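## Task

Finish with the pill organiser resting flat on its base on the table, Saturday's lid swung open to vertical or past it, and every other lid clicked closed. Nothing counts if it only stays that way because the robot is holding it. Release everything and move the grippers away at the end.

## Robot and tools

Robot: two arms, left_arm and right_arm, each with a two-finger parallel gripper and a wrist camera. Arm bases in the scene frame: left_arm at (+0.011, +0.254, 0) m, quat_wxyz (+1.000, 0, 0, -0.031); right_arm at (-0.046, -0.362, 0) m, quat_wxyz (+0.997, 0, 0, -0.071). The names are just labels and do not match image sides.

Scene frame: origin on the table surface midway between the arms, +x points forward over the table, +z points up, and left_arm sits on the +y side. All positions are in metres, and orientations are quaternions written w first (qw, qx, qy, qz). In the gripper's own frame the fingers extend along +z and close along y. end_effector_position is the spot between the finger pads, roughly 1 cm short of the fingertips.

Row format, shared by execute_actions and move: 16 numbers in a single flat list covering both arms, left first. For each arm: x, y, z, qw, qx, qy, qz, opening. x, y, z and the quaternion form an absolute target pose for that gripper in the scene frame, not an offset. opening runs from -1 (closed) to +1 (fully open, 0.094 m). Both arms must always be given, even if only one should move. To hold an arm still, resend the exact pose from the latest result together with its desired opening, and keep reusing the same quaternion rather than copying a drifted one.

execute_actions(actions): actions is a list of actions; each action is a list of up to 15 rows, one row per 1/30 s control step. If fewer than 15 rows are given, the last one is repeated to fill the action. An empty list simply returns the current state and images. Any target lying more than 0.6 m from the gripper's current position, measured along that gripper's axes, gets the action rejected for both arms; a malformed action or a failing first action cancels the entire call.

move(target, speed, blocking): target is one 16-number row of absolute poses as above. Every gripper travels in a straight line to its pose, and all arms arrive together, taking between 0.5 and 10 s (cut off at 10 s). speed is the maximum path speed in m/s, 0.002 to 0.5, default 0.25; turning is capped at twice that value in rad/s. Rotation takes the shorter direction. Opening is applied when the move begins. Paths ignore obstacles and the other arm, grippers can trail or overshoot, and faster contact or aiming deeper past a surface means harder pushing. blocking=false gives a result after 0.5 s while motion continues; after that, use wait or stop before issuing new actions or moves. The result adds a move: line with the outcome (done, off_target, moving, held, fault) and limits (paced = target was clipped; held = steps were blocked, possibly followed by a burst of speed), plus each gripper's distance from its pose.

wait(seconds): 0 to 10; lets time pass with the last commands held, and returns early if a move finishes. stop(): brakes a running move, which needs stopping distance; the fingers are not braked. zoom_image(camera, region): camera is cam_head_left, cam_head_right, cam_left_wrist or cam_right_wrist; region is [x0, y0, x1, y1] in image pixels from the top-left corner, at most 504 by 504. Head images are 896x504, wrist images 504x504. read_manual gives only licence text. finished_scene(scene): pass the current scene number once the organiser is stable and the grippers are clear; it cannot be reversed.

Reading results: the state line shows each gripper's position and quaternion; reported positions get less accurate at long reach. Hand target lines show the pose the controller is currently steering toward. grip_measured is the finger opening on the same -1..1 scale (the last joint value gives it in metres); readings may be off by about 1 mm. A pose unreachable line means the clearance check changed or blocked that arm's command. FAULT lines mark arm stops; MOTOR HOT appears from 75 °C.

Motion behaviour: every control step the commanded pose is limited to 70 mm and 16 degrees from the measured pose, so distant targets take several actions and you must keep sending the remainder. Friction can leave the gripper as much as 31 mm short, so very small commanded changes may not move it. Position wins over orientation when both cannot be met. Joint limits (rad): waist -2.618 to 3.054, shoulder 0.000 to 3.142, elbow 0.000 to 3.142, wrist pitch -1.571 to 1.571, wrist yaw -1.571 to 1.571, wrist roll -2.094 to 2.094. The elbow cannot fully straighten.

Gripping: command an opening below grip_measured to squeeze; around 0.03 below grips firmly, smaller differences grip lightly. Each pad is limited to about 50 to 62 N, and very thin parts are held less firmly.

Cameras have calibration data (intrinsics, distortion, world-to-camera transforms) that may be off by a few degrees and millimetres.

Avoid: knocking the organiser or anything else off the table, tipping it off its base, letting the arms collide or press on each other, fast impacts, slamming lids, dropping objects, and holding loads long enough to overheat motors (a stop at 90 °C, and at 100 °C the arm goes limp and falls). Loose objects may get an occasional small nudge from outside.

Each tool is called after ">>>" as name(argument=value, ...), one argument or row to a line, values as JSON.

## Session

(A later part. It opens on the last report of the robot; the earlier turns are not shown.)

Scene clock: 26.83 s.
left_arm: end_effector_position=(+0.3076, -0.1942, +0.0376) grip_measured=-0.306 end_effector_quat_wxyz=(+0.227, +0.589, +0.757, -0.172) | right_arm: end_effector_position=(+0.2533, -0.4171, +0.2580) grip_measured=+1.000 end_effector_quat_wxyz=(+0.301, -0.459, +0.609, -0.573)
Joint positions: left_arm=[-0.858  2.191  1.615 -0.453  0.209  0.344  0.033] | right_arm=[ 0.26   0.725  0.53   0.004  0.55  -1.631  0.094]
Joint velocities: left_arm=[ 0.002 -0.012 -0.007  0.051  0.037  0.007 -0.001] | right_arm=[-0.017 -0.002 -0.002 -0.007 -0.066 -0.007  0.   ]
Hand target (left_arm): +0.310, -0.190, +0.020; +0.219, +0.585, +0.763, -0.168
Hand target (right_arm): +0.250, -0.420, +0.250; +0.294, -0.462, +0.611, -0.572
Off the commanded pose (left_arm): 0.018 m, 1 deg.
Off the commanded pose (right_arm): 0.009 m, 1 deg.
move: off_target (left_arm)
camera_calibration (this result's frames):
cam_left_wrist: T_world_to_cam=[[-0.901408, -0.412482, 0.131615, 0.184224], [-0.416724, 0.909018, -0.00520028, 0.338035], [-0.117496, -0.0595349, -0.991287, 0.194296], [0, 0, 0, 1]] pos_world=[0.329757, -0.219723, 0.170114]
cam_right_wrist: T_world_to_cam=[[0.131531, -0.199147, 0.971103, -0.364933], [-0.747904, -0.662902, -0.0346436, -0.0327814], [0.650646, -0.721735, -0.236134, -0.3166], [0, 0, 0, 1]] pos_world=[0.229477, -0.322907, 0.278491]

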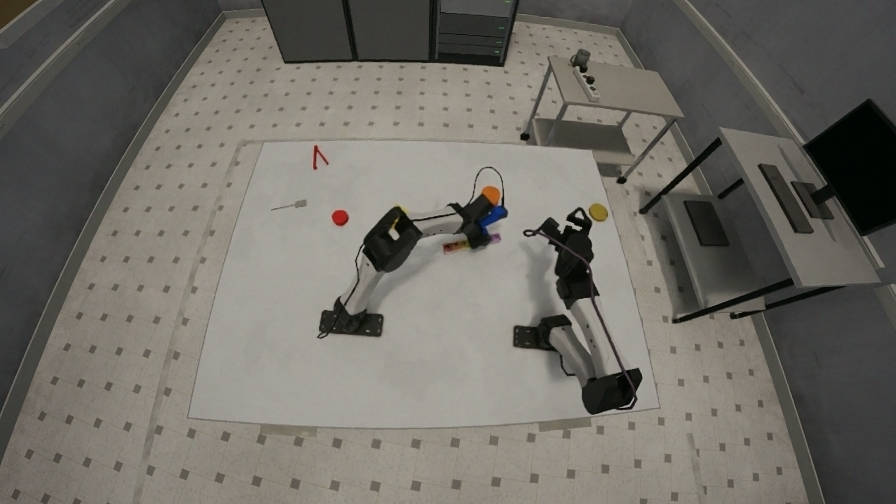

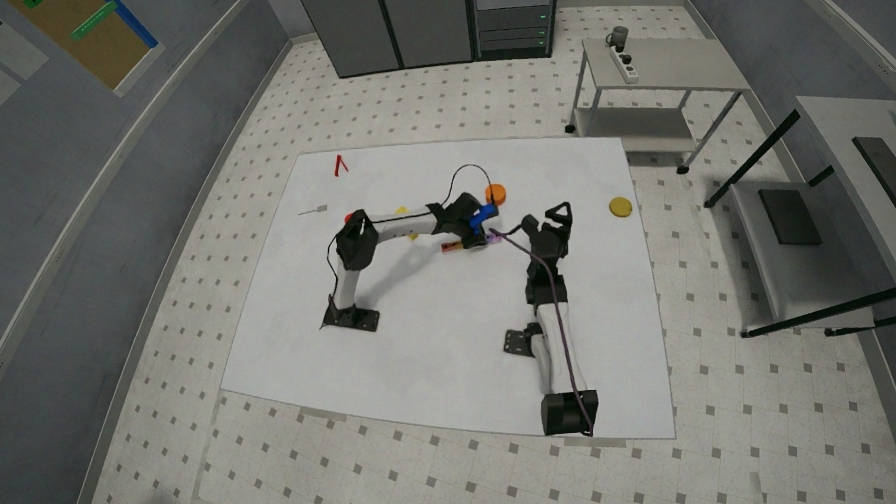

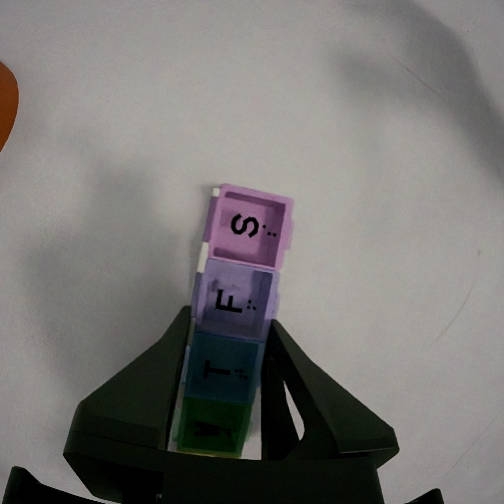

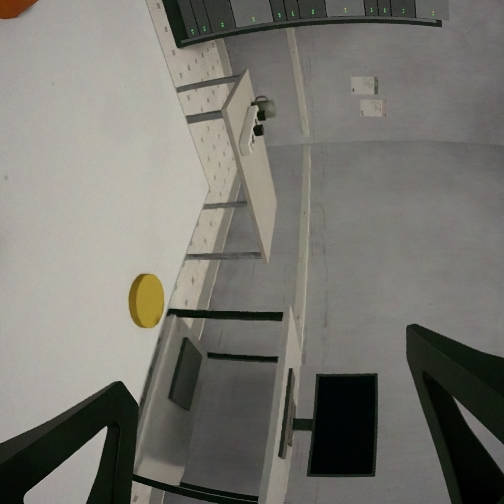

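>>> move(
  target=[0.31,-0.19,0.01,0.2187,0.5852,0.7627,-0.1678,-0.36,0.2,-0.33,0.2,0.5687,-0.1069,0.8122,0.0749,0.5],
  speed=0.3,
)

>>> move(
  target=[0.31,-0.19,0.01,0.2187,0.5852,0.7627,-0.1678,-0.36,0.22,-0.25,0.1,0.3492,0.4986,0.6498,0.4550,0.5],
  speed=0.3,
)

>>> execute_actions(
  actions=[
    [[0.31,-0.19,0.01,0.2187,0.5852,0.7627,-0.1678,-0.36,0.235,-0.245,0.075,0.3492,0.4986,0.6498,0.4550,0.5]],
    [[0.31,-0.19,0.01,0.2187,0.5852,0.7627,-0.1678,-0.36,0.245,-0.242,0.055,0.3492,0.4986,0.6498,0.4550,0.5]],
    [[0.31,-0.19,0.01,0.2187,0.5852,0.7627,-0.1678,-0.36,0.245,-0.242,0.055,0.3492,0.4986,0.6498,0.4550,0.5]],
  ],
)

Scene clock: 35.57 s.
left_arm: end_effector_position=(+0.3095, -0.1969, +0.0371) grip_measured=-0.306 end_effector_quat_wxyz=(+0.236, +0.587, +0.754, -0.176) | right_arm: end_effector_position=(+0.2014, -0.3281, +0.2082) grip_measured=+0.503 end_effector_quat_wxyz=(+0.574, -0.115, +0.808, +0.072)
Joint positions: left_arm=[-0.858  2.191  1.601 -0.417  0.21   0.341  0.033] | right_arm=[ 0.048  0.425  0.461 -0.395 -0.34  -0.141  0.071]
Joint velocities: left_arm=[ 0.007  0.002 -0.027  0.022 -0.007 -0.051 -0.001] | right_arm=[-0.002  0.007  0.002 -0.037  0.022 -0.066 -0.   ]
Hand target (left_arm): +0.309, -0.189, +0.011; +0.218, +0.585, +0.763, -0.168
Hand target (right_arm): +0.200, -0.330, +0.201; +0.572, -0.108, +0.810, +0.074
Off the commanded pose (left_arm): 0.028 m, 2 deg.
Off the commanded pose (right_arm): 0.009 m, 1 deg.
move: off_target (left_arm)
camera_calibration (this result's frames):
cam_left_wrist: T_world_to_cam=[[-0.902013, -0.411838, 0.129469, 0.185214], [-0.418317, 0.907919, -0.0263526, 0.342318], [-0.106695, -0.0779296, -0.991233, 0.186833], [0, 0, 0, 1]] pos_world=[0.330197, -0.219959, 0.170236]
cam_right_wrist: T_world_to_cam=[[0.207819, -0.941495, -0.265327, -0.293513], [-0.694795, 0.0488507, -0.717547, 0.350655], [0.688528, 0.333468, -0.643994, 0.193174], [0, 0, 0, 1]] pos_world=[0.171626, -0.357888, 0.298137]

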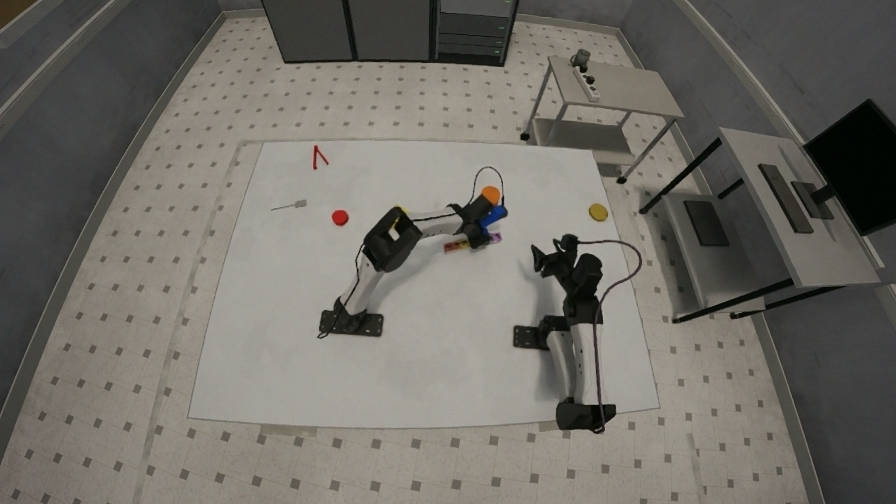

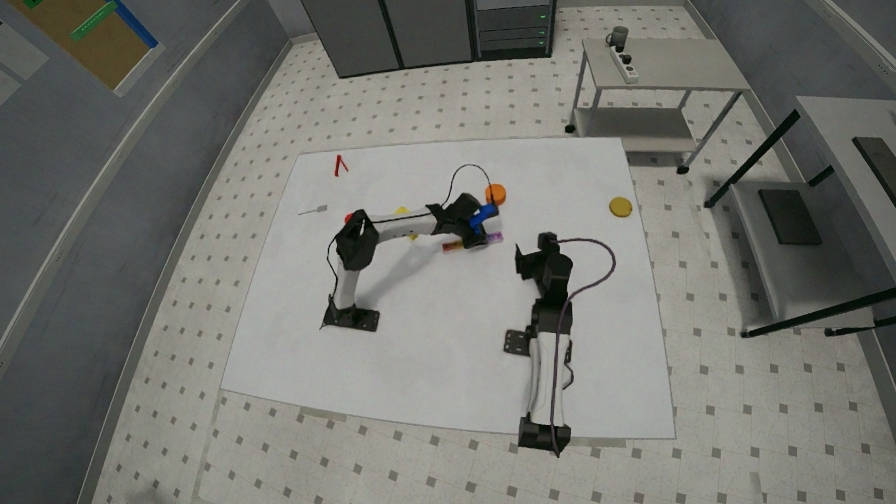

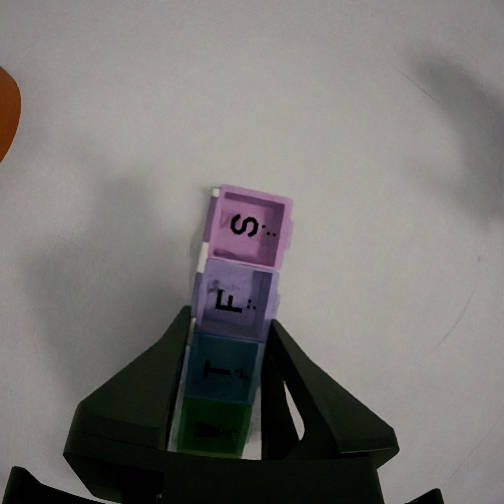

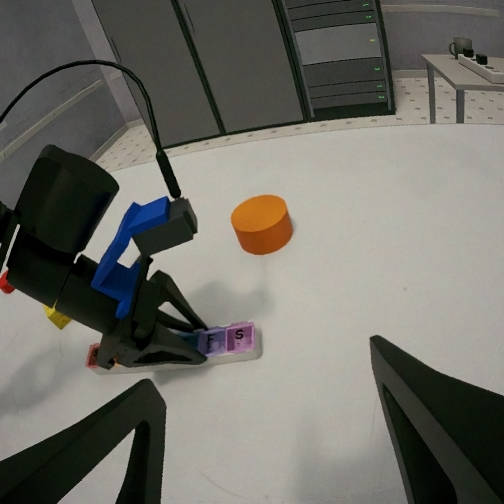

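Scene clock: 39.00 s.
left_arm: end_effector_position=(+0.3095, -0.1970, +0.0371) grip_measured=-0.306 end_effector_quat_wxyz=(+0.236, +0.587, +0.754, -0.176) | right_arm: end_effector_position=(+0.2257, -0.2485, +0.1131) grip_measured=+0.503 end_effector_quat_wxyz=(+0.354, +0.497, +0.640, +0.467)
Joint positions: left_arm=[-0.858  2.191  1.601 -0.417  0.211  0.341  0.033] | right_arm=[0.7   0.825 0.104 0.391 0.28  1.677 0.071]
Joint velocities: left_arm=[ 0.007 -0.012 -0.002  0.066  0.037  0.066 -0.   ] | right_arm=[ 0.002  0.007 -0.012 -0.051  0.051  0.037 -0.   ]
Hand target (left_arm): +0.310, -0.189, +0.011; +0.219, +0.585, +0.763, -0.168
Hand target (right_arm): +0.221, -0.249, +0.099; +0.347, +0.500, +0.649, +0.456
Off the commanded pose (left_arm): 0.028 m, 2 deg.
Off the commanded pose (right_arm): 0.014 m, 2 deg.
move: off_target (left_arm, right_arm)
camera_calibration (this result's frames):
cam_left_wrist: T_world_to_cam=[[-0.902094, -0.411589, 0.129698, 0.185225], [-0.418132, 0.907991, -0.0267949, 0.342376], [-0.106736, -0.0784023, -0.991191, 0.186803], [0, 0, 0, 1]] pos_world=[0.330187, -0.219992, 0.170308]
cam_right_wrist: T_world_to_cam=[[-0.323199, 0.216316, -0.921276, 0.232903], [-0.504378, 0.784348, 0.36111, 0.313294], [0.800715, 0.581382, -0.144395, 0.0684202], [0, 0, 0, 1]] pos_world=[0.178508, -0.335891, 0.111314]

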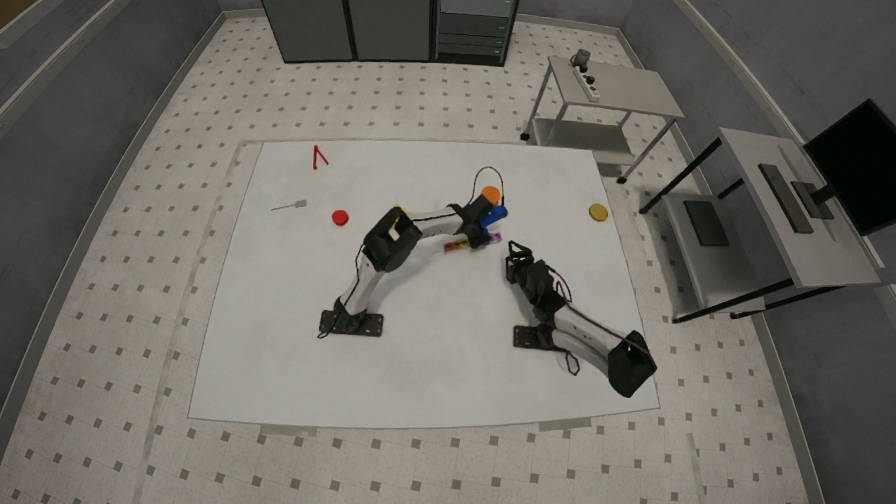

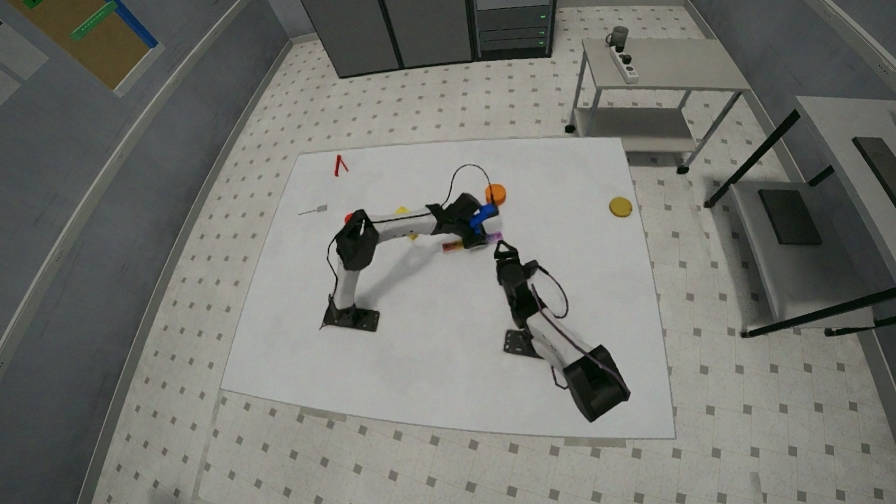

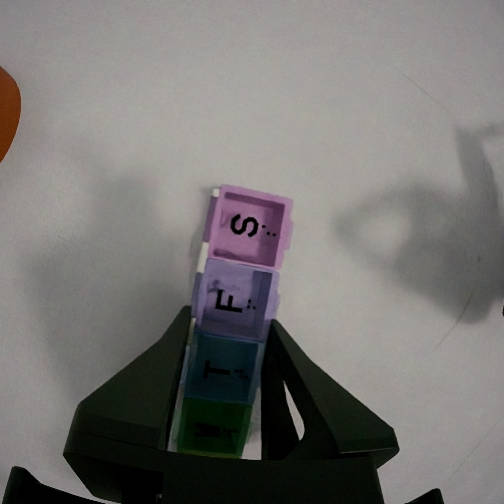

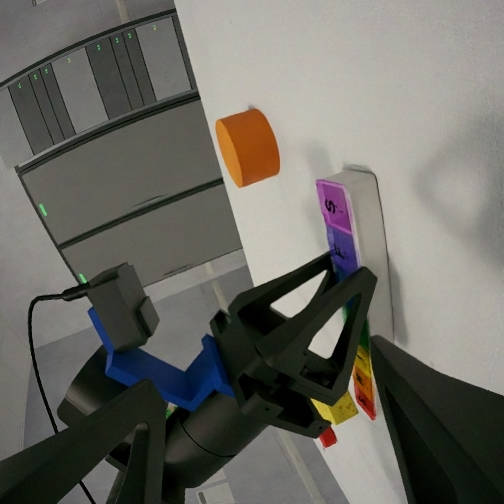

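Scene clock: 40.50 s.
left_arm: end_effector_position=(+0.3095, -0.1970, +0.0371) grip_measured=-0.306 end_effector_quat_wxyz=(+0.236, +0.587, +0.754, -0.176) | right_arm: end_effector_position=(+0.2501, -0.2358, +0.0659) grip_measured=+0.503 end_effector_quat_wxyz=(+0.353, +0.495, +0.641, +0.469)
Joint positions: left_arm=[-0.858  2.191  1.601 -0.417  0.211  0.341  0.033] | right_arm=[0.68  1.477 0.058 1.092 0.254 1.668 0.071]
Joint velocities: left_arm=[-0.022  0.012  0.012 -0.022 -0.022  0.022  0.001] | right_arm=[-0.017 -0.002 -0.007 -0.007  0.022 -0.037  0.   ]
Hand target (left_arm): +0.310, -0.189, +0.011; +0.219, +0.585, +0.763, -0.168
Hand target (right_arm): +0.245, -0.242, +0.055; +0.349, +0.499, +0.650, +0.455
Off the commanded pose (left_arm): 0.028 m, 2 deg.
Off the commanded pose (right_arm): 0.014 m, 2 deg.
camera_calibration (this result's frames):
cam_left_wrist: T_world_to_cam=[[-0.902094, -0.411589, 0.129698, 0.185225], [-0.418132, 0.907991, -0.0267949, 0.342376], [-0.106736, -0.0784023, -0.991191, 0.186803], [0, 0, 0, 1]] pos_world=[0.330187, -0.219992, 0.170308]
cam_right_wrist: T_world_to_cam=[[-0.324457, 0.214653, -0.921223, 0.19443], [-0.510322, 0.78029, 0.361551, 0.333154], [0.796429, 0.587428, -0.143628, 0.0371516], [0, 0, 0, 1]] pos_world=[0.203512, -0.323516, 0.0639971]

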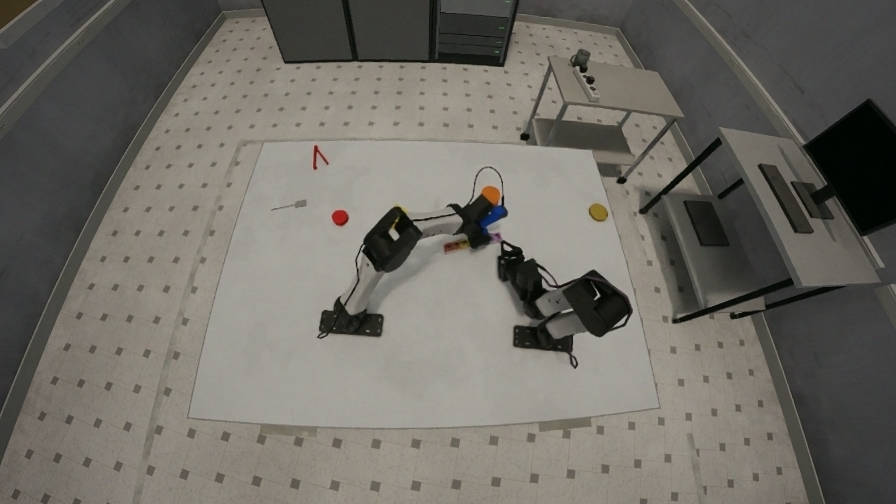

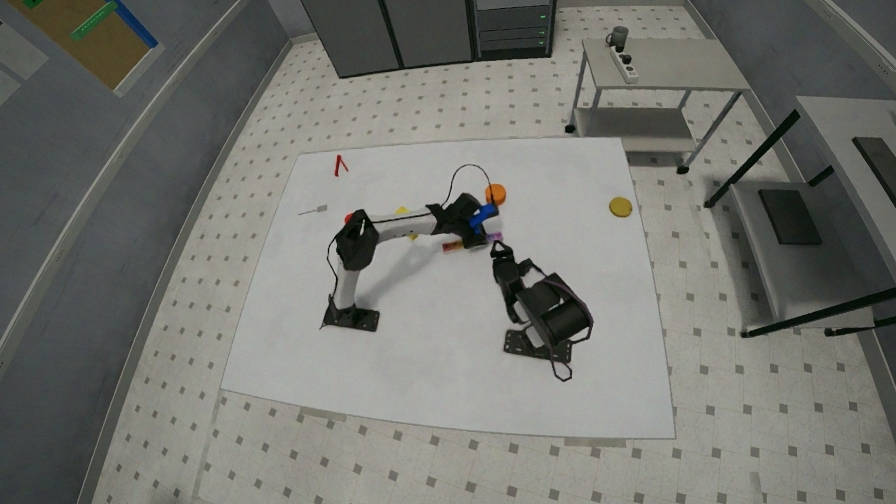

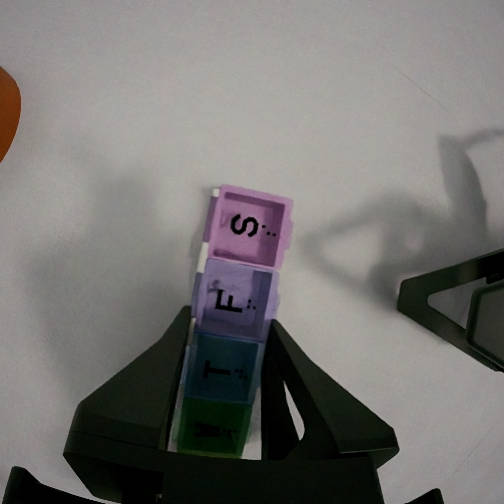

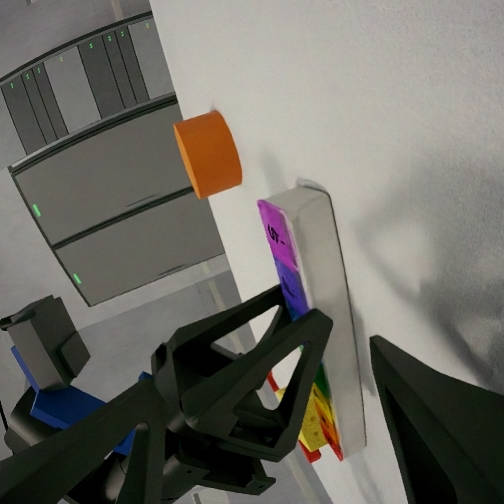

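>>> move(
  target=[0.31,-0.19,0.01,0.2187,0.5852,0.7627,-0.1678,-0.36,0.279,-0.247,0.046,0.3492,0.4986,0.6498,0.4550,0.5],
  speed=0.03,
)

Scene clock: 44.47 s.
left_arm: end_effector_position=(+0.3095, -0.1970, +0.0371) grip_measured=-0.306 end_effector_quat_wxyz=(+0.236, +0.587, +0.754, -0.176) | right_arm: end_effector_position=(+0.2737, -0.2472, +0.0452) grip_measured=+0.503 end_effector_quat_wxyz=(+0.348, +0.499, +0.651, +0.454)
Joint positions: left_arm=[-0.858  2.191  1.601 -0.417  0.211  0.341  0.033] | right_arm=[0.56  1.69  0.114 1.219 0.144 1.626 0.071]
Joint velocities: left_arm=[ 0.007  0.012 -0.012  0.051 -0.022 -0.037 -0.   ] | right_arm=[-0.012  0.022  0.007  0.007 -0.022 -0.007  0.   ]
Hand target (left_arm): +0.310, -0.189, +0.011; +0.219, +0.585, +0.763, -0.168
Hand target (right_arm): +0.279, -0.248, +0.045; +0.350, +0.498, +0.650, +0.455
Off the commanded pose (left_arm): 0.028 m, 2 deg.
Off the commanded pose (right_arm): 0.005 m, 0 deg.
move: off_target (left_arm)
camera_calibration (this result's frames):
cam_left_wrist: T_world_to_cam=[[-0.902094, -0.411589, 0.129698, 0.185225], [-0.418132, 0.907991, -0.0267949, 0.342376], [-0.106736, -0.0784023, -0.991191, 0.186803], [0, 0, 0, 1]] pos_world=[0.330187, -0.219992, 0.170308]
cam_right_wrist: T_world_to_cam=[[-0.353252, 0.197511, -0.914441, 0.188793], [-0.496731, 0.788695, 0.36224, 0.359934], [0.792761, 0.582194, -0.180498, 0.0234393], [0, 0, 0, 1]] pos_world=[0.2269, -0.334813, 0.0464878]

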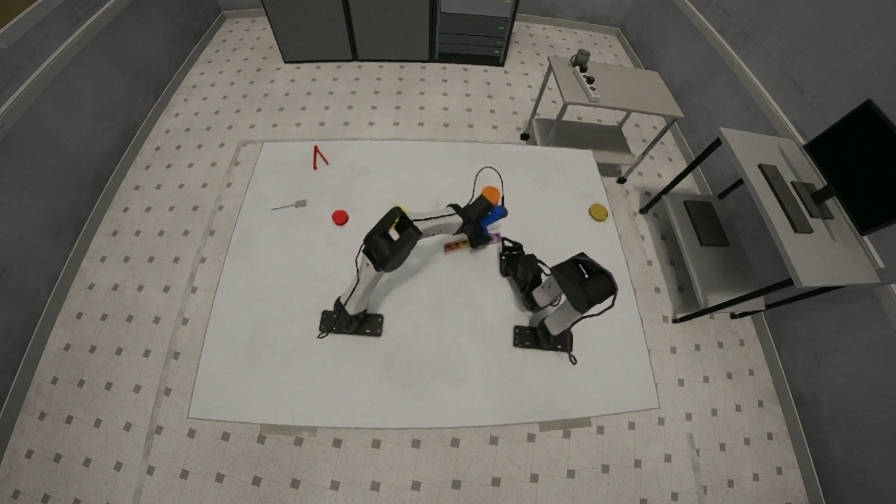

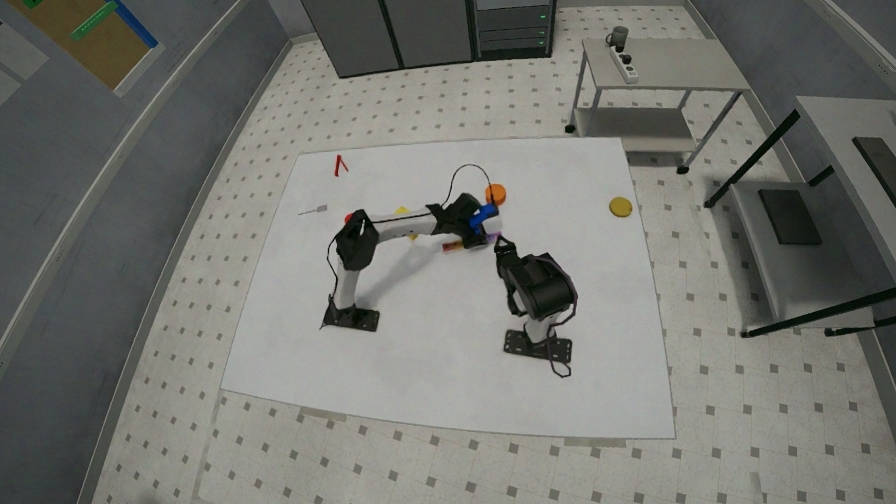

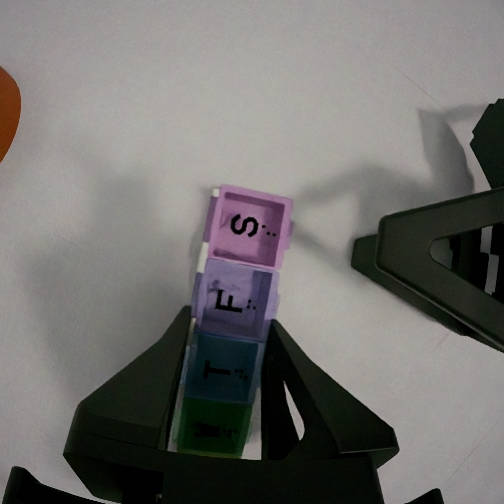

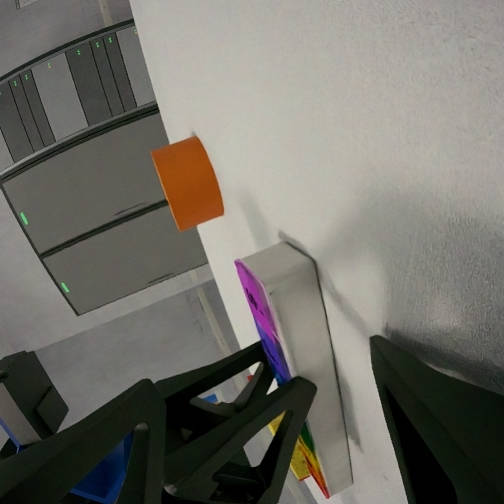

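>>> move(
  target=[0.31,-0.19,0.01,0.2187,0.5852,0.7627,-0.1678,-0.36,0.301,-0.2415,0.046,0.3492,0.4986,0.6498,0.4550,0.3],
  speed=0.015,
)

Scene clock: 47.23 s.
left_arm: end_effector_position=(+0.3095, -0.1970, +0.0371) grip_measured=-0.306 end_effector_quat_wxyz=(+0.236, +0.587, +0.754, -0.176) | right_arm: end_effector_position=(+0.2976, -0.2395, +0.0530) grip_measured=+0.303 end_effector_quat_wxyz=(+0.353, +0.494, +0.644, +0.466)
Joint positions: left_arm=[-0.858  2.191  1.601 -0.417  0.211  0.341  0.033] | right_arm=[0.544 1.738 0.203 1.21  0.126 1.62  0.061]
Joint velocities: left_arm=[ 0.017  0.007  0.007 -0.022 -0.037 -0.066  0.   ] | right_arm=[-0.002 -0.007  0.002 -0.066  0.051  0.007  0.   ]
Hand target (left_arm): +0.310, -0.189, +0.011; +0.219, +0.585, +0.763, -0.168
Hand target (right_arm): +0.301, -0.242, +0.046; +0.349, +0.499, +0.650, +0.455
Off the commanded pose (left_arm): 0.028 m, 2 deg.
Off the commanded pose (right_arm): 0.008 m, 2 deg.
move: off_target (left_arm)
camera_calibration (this result's frames):
cam_left_wrist: T_world_to_cam=[[-0.902094, -0.411589, 0.129698, 0.185225], [-0.418132, 0.907991, -0.0267949, 0.342376], [-0.106736, -0.0784023, -0.991191, 0.186803], [0, 0, 0, 1]] pos_world=[0.330187, -0.219992, 0.170308]
cam_right_wrist: T_world_to_cam=[[-0.328558, 0.208111, -0.921271, 0.198374], [-0.509466, 0.782295, 0.358411, 0.365316], [0.795295, 0.587115, -0.151004, 0.000231017], [0, 0, 0, 1]] pos_world=[0.25111, -0.327205, 0.0518578]

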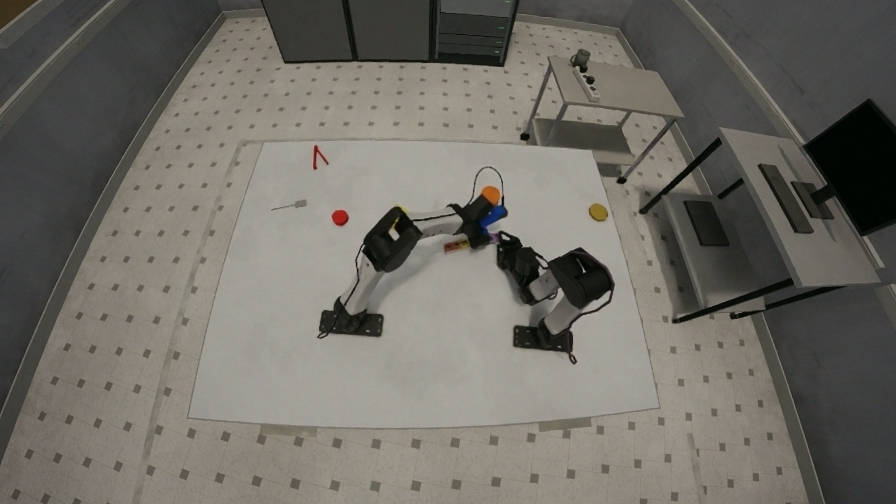

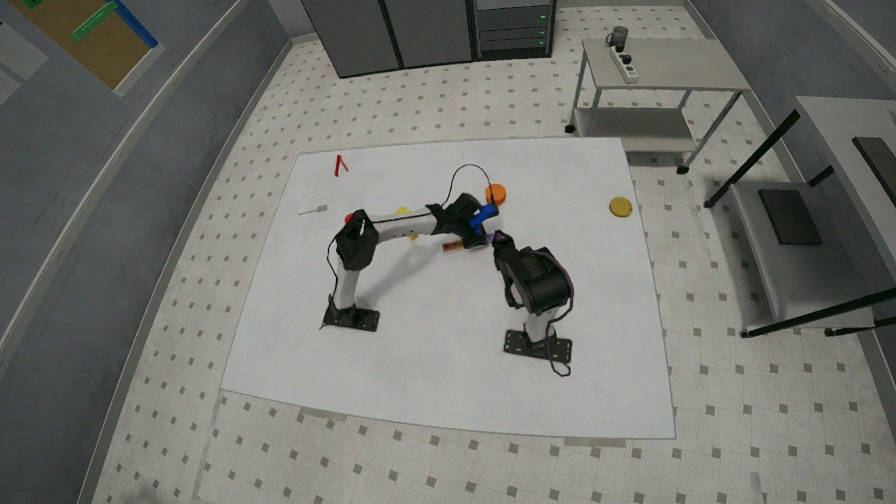

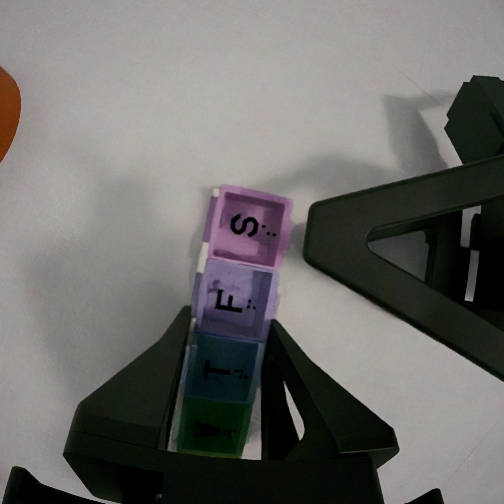

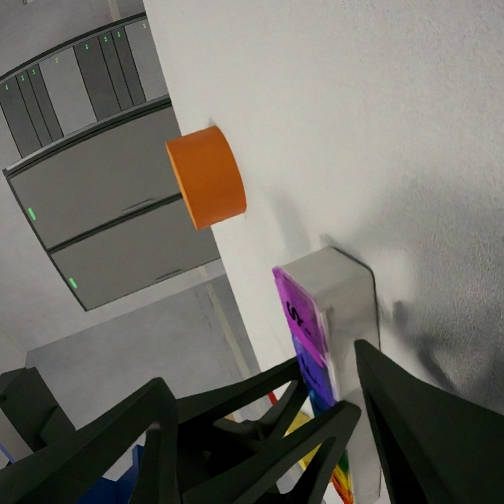

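>>> move(
  target=[0.31,-0.19,0.01,0.2187,0.5852,0.7627,-0.1678,-0.36,0.313,-0.2385,0.044,0.3492,0.4986,0.6498,0.4550,0.35],
  speed=0.01,
)

Scene clock: 50.97 s.
left_arm: end_effector_position=(+0.3095, -0.1970, +0.0371) grip_measured=-0.306 end_effector_quat_wxyz=(+0.236, +0.587, +0.754, -0.176) | right_arm: end_effector_position=(+0.3093, -0.2360, +0.0510) grip_measured=+0.347 end_effector_quat_wxyz=(+0.352, +0.494, +0.644, +0.466)
Joint positions: left_arm=[-0.858  2.191  1.601 -0.417  0.211  0.341  0.033] | right_arm=[0.537 1.781 0.25  1.205 0.118 1.617 0.063]
Joint velocities: left_arm=[-0.017 -0.002 -0.037  0.066  0.022  0.022 -0.001] | right_arm=[-0.007  0.012 -0.007 -0.037 -0.007 -0.051  0.001]
Hand target (left_arm): +0.310, -0.189, +0.011; +0.219, +0.585, +0.763, -0.168
Hand target (right_arm): +0.313, -0.239, +0.044; +0.349, +0.499, +0.650, +0.455
Off the commanded pose (left_arm): 0.028 m, 2 deg.
Off the commanded pose (right_arm): 0.008 m, 2 deg.
move: off_target (left_arm)
camera_calibration (this result's frames):
cam_left_wrist: T_world_to_cam=[[-0.902094, -0.411589, 0.129698, 0.185225], [-0.418132, 0.907991, -0.0267949, 0.342376], [-0.106736, -0.0784023, -0.991191, 0.186803], [0, 0, 0, 1]] pos_world=[0.330187, -0.219992, 0.170308]
cam_right_wrist: T_world_to_cam=[[-0.329629, 0.207389, -0.921051, 0.199835], [-0.509764, 0.782048, 0.358527, 0.369344], [0.79466, 0.5877, -0.152066, -0.0110024], [0, 0, 0, 1]] pos_world=[0.262893, -0.323823, 0.0499652]

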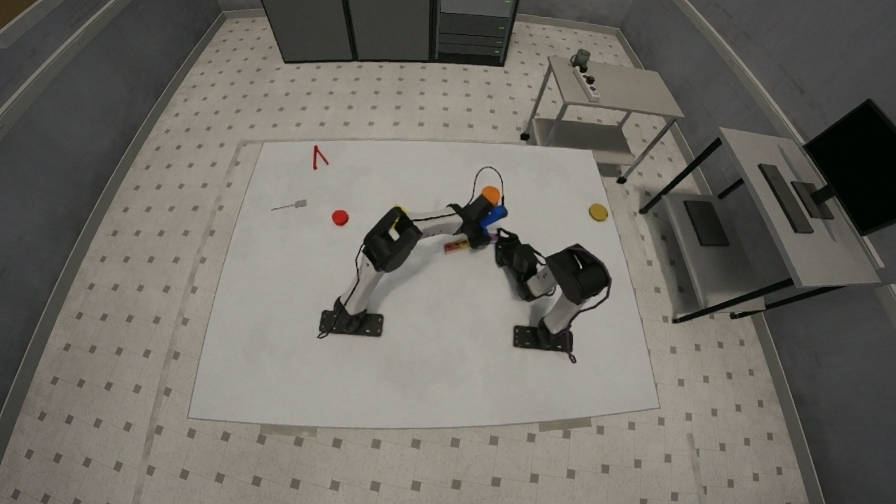

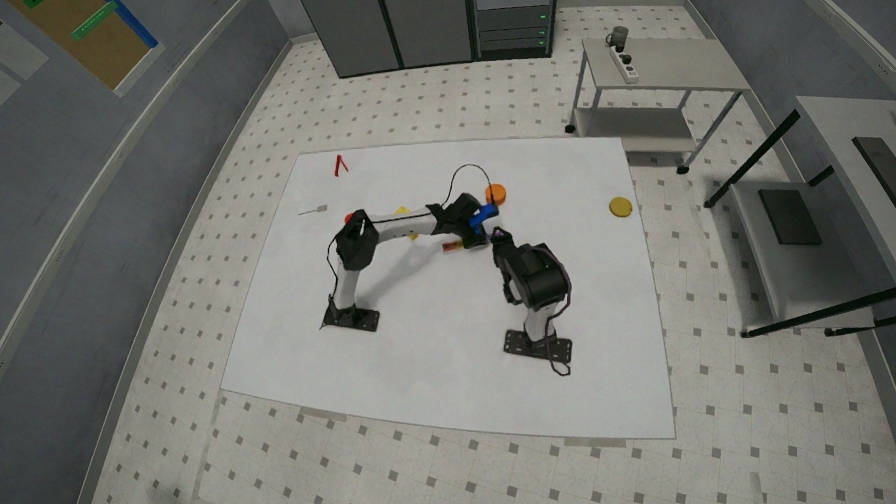

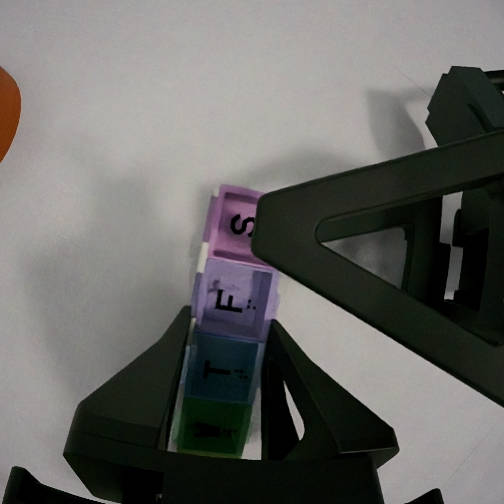

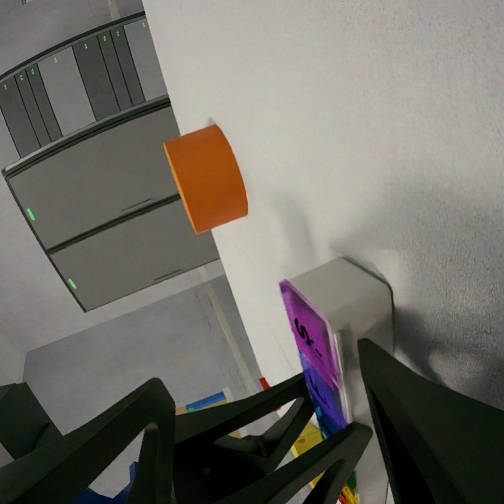

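>>> execute_actions(
  actions=[
    [[0.31,-0.19,0.01,0.2187,0.5852,0.7627,-0.1678,-0.36,0.313,-0.2385,0.052,0.3492,0.4986,0.6498,0.4550,0.25]],
    [[0.31,-0.19,0.01,0.2187,0.5852,0.7627,-0.1678,-0.36,0.313,-0.2385,0.052,0.3492,0.4986,0.6498,0.4550,0.15]],
    [[0.31,-0.19,0.01,0.2187,0.5852,0.7627,-0.1678,-0.36,0.313,-0.2385,0.052,0.3492,0.4986,0.6498,0.4550,0.05]],
    [[0.31,-0.19,0.01,0.2187,0.5852,0.7627,-0.1678,-0.36,0.313,-0.2385,0.052,0.3492,0.4986,0.6498,0.4550,-0.05]],
  ],
)

Scene clock: 54.67 s.
left_arm: end_effector_position=(+0.3097, -0.1974, +0.0374) grip_measured=-0.306 end_effector_quat_wxyz=(+0.237, +0.587, +0.754, -0.176) | right_arm: end_effector_position=(+0.3077, -0.2367, +0.0471) grip_measured=-0.047 end_effector_quat_wxyz=(+0.345, +0.499, +0.653, +0.454)
Joint positions: left_arm=[-0.858  2.191  1.601 -0.414  0.211  0.341  0.033] | right_arm=[0.537 1.752 0.257 1.135 0.118 1.617 0.045]
Joint velocities: left_arm=[-0.012 -0.007  0.007 -0.022  0.022  0.11  -0.   ] | right_arm=[-0.012 -0.002 -0.012 -0.007 -0.037 -0.037  0.   ]
Hand target (left_arm): +0.310, -0.189, +0.011; +0.219, +0.585, +0.763, -0.168
Hand target (right_arm): +0.313, -0.239, +0.052; +0.350, +0.499, +0.650, +0.455
Off the commanded pose (left_arm): 0.028 m, 3 deg.
Off the commanded pose (right_arm): 0.007 m, 1 deg.
camera_calibration (this result's frames):
cam_left_wrist: T_world_to_cam=[[-0.90196, -0.411906, 0.129619, 0.185188], [-0.418677, 0.907673, -0.0289593, 0.343027], [-0.105723, -0.0803886, -0.991141, 0.186391], [0, 0, 0, 1]] pos_world=[0.330356, -0.220093, 0.170669]
cam_right_wrist: T_world_to_cam=[[-0.358637, 0.194934, -0.912896, 0.201447], [-0.498448, 0.786872, 0.363842, 0.367849], [0.789258, 0.585519, -0.185037, -0.00720127], [0, 0, 0, 1]] pos_world=[0.261284, -0.324502, 0.0487291]

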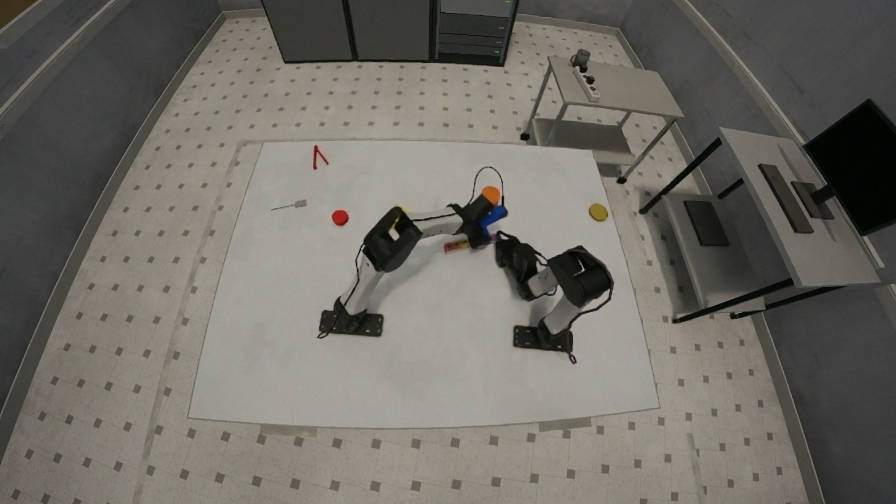

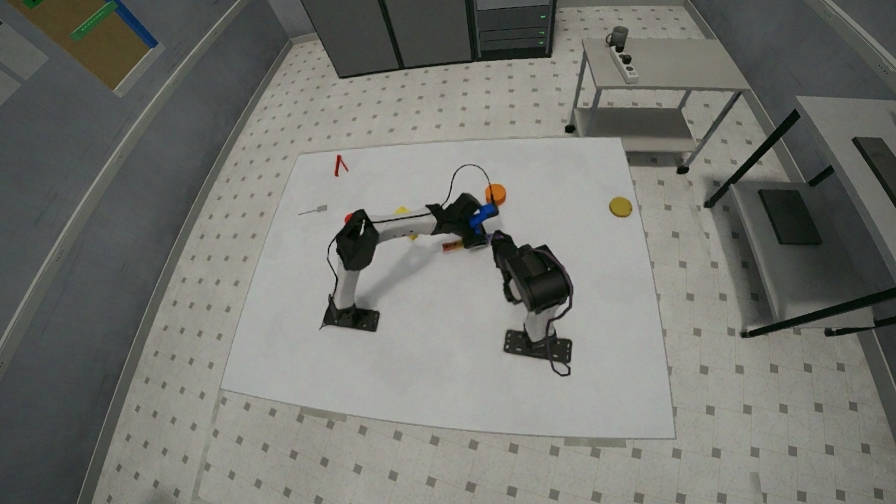

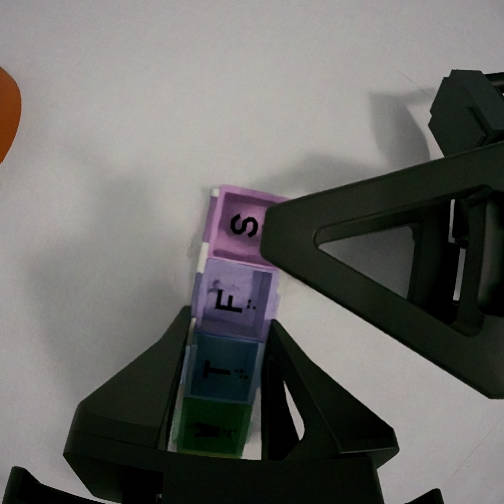

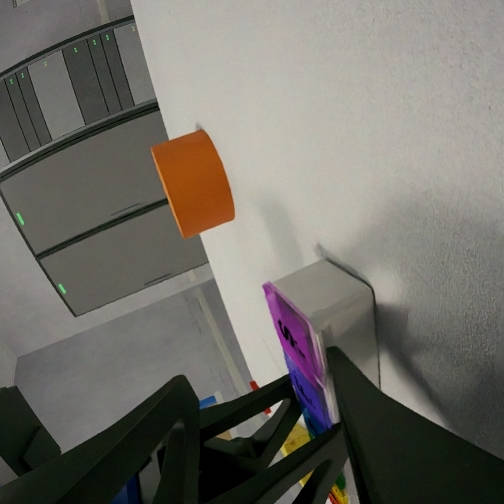

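>>> move(
  target=[0.31,-0.19,0.0,0.2187,0.5852,0.7627,-0.1678,-0.36,0.311,-0.239,0.07,0.3706,0.4830,0.6294,0.4830,-0.05],
  speed=0.01,
)

Scene clock: 60.60 s.
left_arm: end_effector_position=(+0.3114, -0.2000, +0.0370) grip_measured=-0.306 end_effector_quat_wxyz=(+0.247, +0.585, +0.751, -0.180) | right_arm: end_effector_position=(+0.3086, -0.2385, +0.0511) grip_measured=-0.047 end_effector_quat_wxyz=(+0.355, +0.495, +0.649, +0.456)
Joint positions: left_arm=[-0.858  2.191  1.587 -0.378  0.212  0.338  0.033] | right_arm=[0.537 1.752 0.252 1.159 0.13  1.607 0.045]
Joint velocities: left_arm=[ 0.012  0.002 -0.012 -0.066  0.022  0.022  0.001] | right_arm=[ 0.002 -0.027  0.012 -0.081  0.066 -0.051 -0.   ]
Hand target (left_arm): +0.309, -0.189, +0.001; +0.218, +0.585, +0.763, -0.168
Hand target (right_arm): +0.311, -0.239, +0.070; +0.371, +0.483, +0.630, +0.482
Off the commanded pose (left_arm): 0.038 m, 4 deg.
Off the commanded pose (right_arm): 0.019 m, 4 deg.
move: off_target (left_arm, right_arm)
camera_calibration (this result's frames):
cam_left_wrist: T_world_to_cam=[[-0.90293, -0.410479, 0.127373, 0.18635], [-0.419192, 0.906506, -0.0502439, 0.346847], [-0.0948405, -0.0987605, -0.990581, 0.178858], [0, 0, 0, 1]] pos_world=[0.33062, -0.220262, 0.170864]
cam_right_wrist: T_world_to_cam=[[-0.337607, 0.192142, -0.921468, 0.199053], [-0.500048, 0.792773, 0.348514, 0.370954], [0.797479, 0.578439, -0.171566, -0.0110351], [0, 0, 0, 1]] pos_world=[0.261497, -0.325946, 0.0522453]

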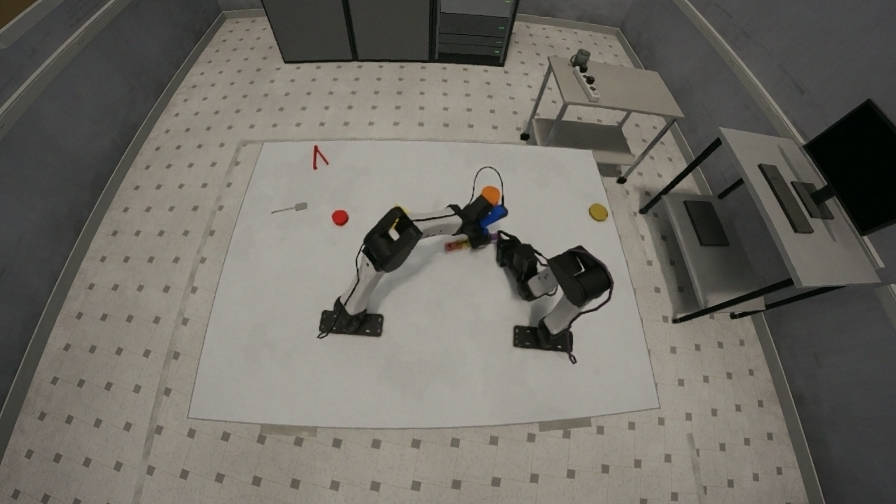

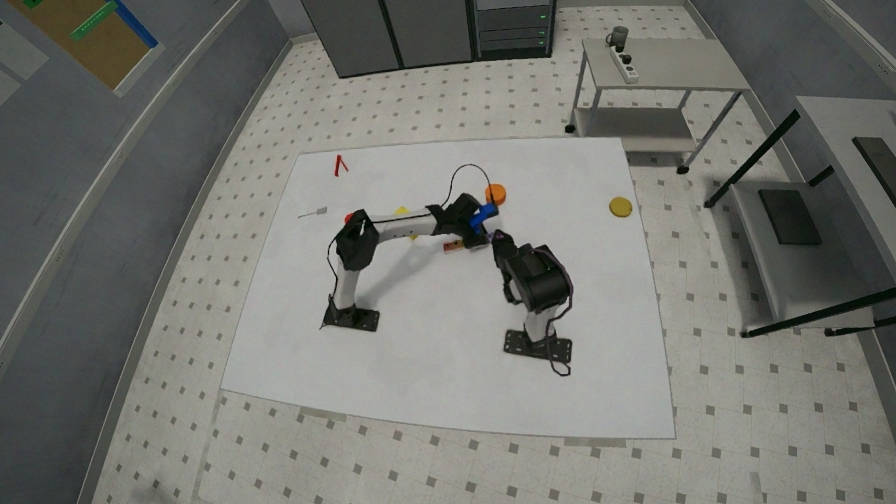

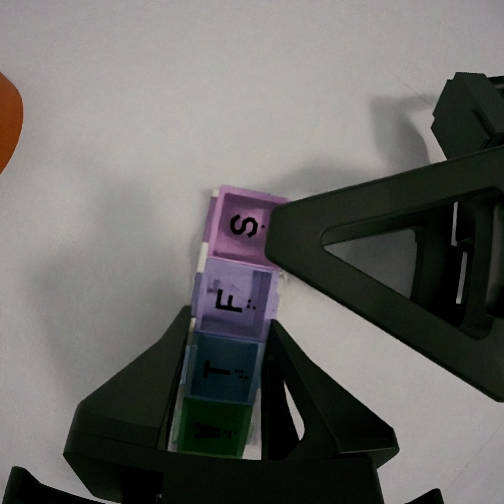

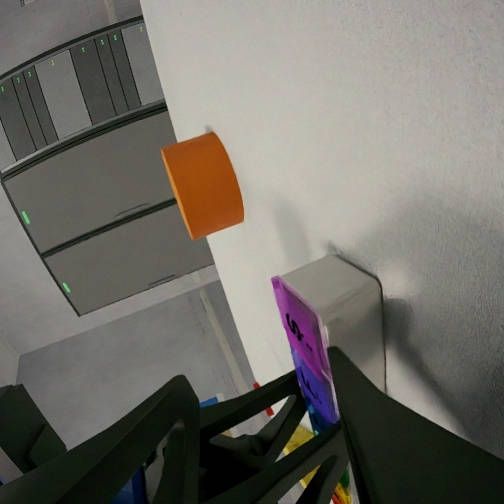

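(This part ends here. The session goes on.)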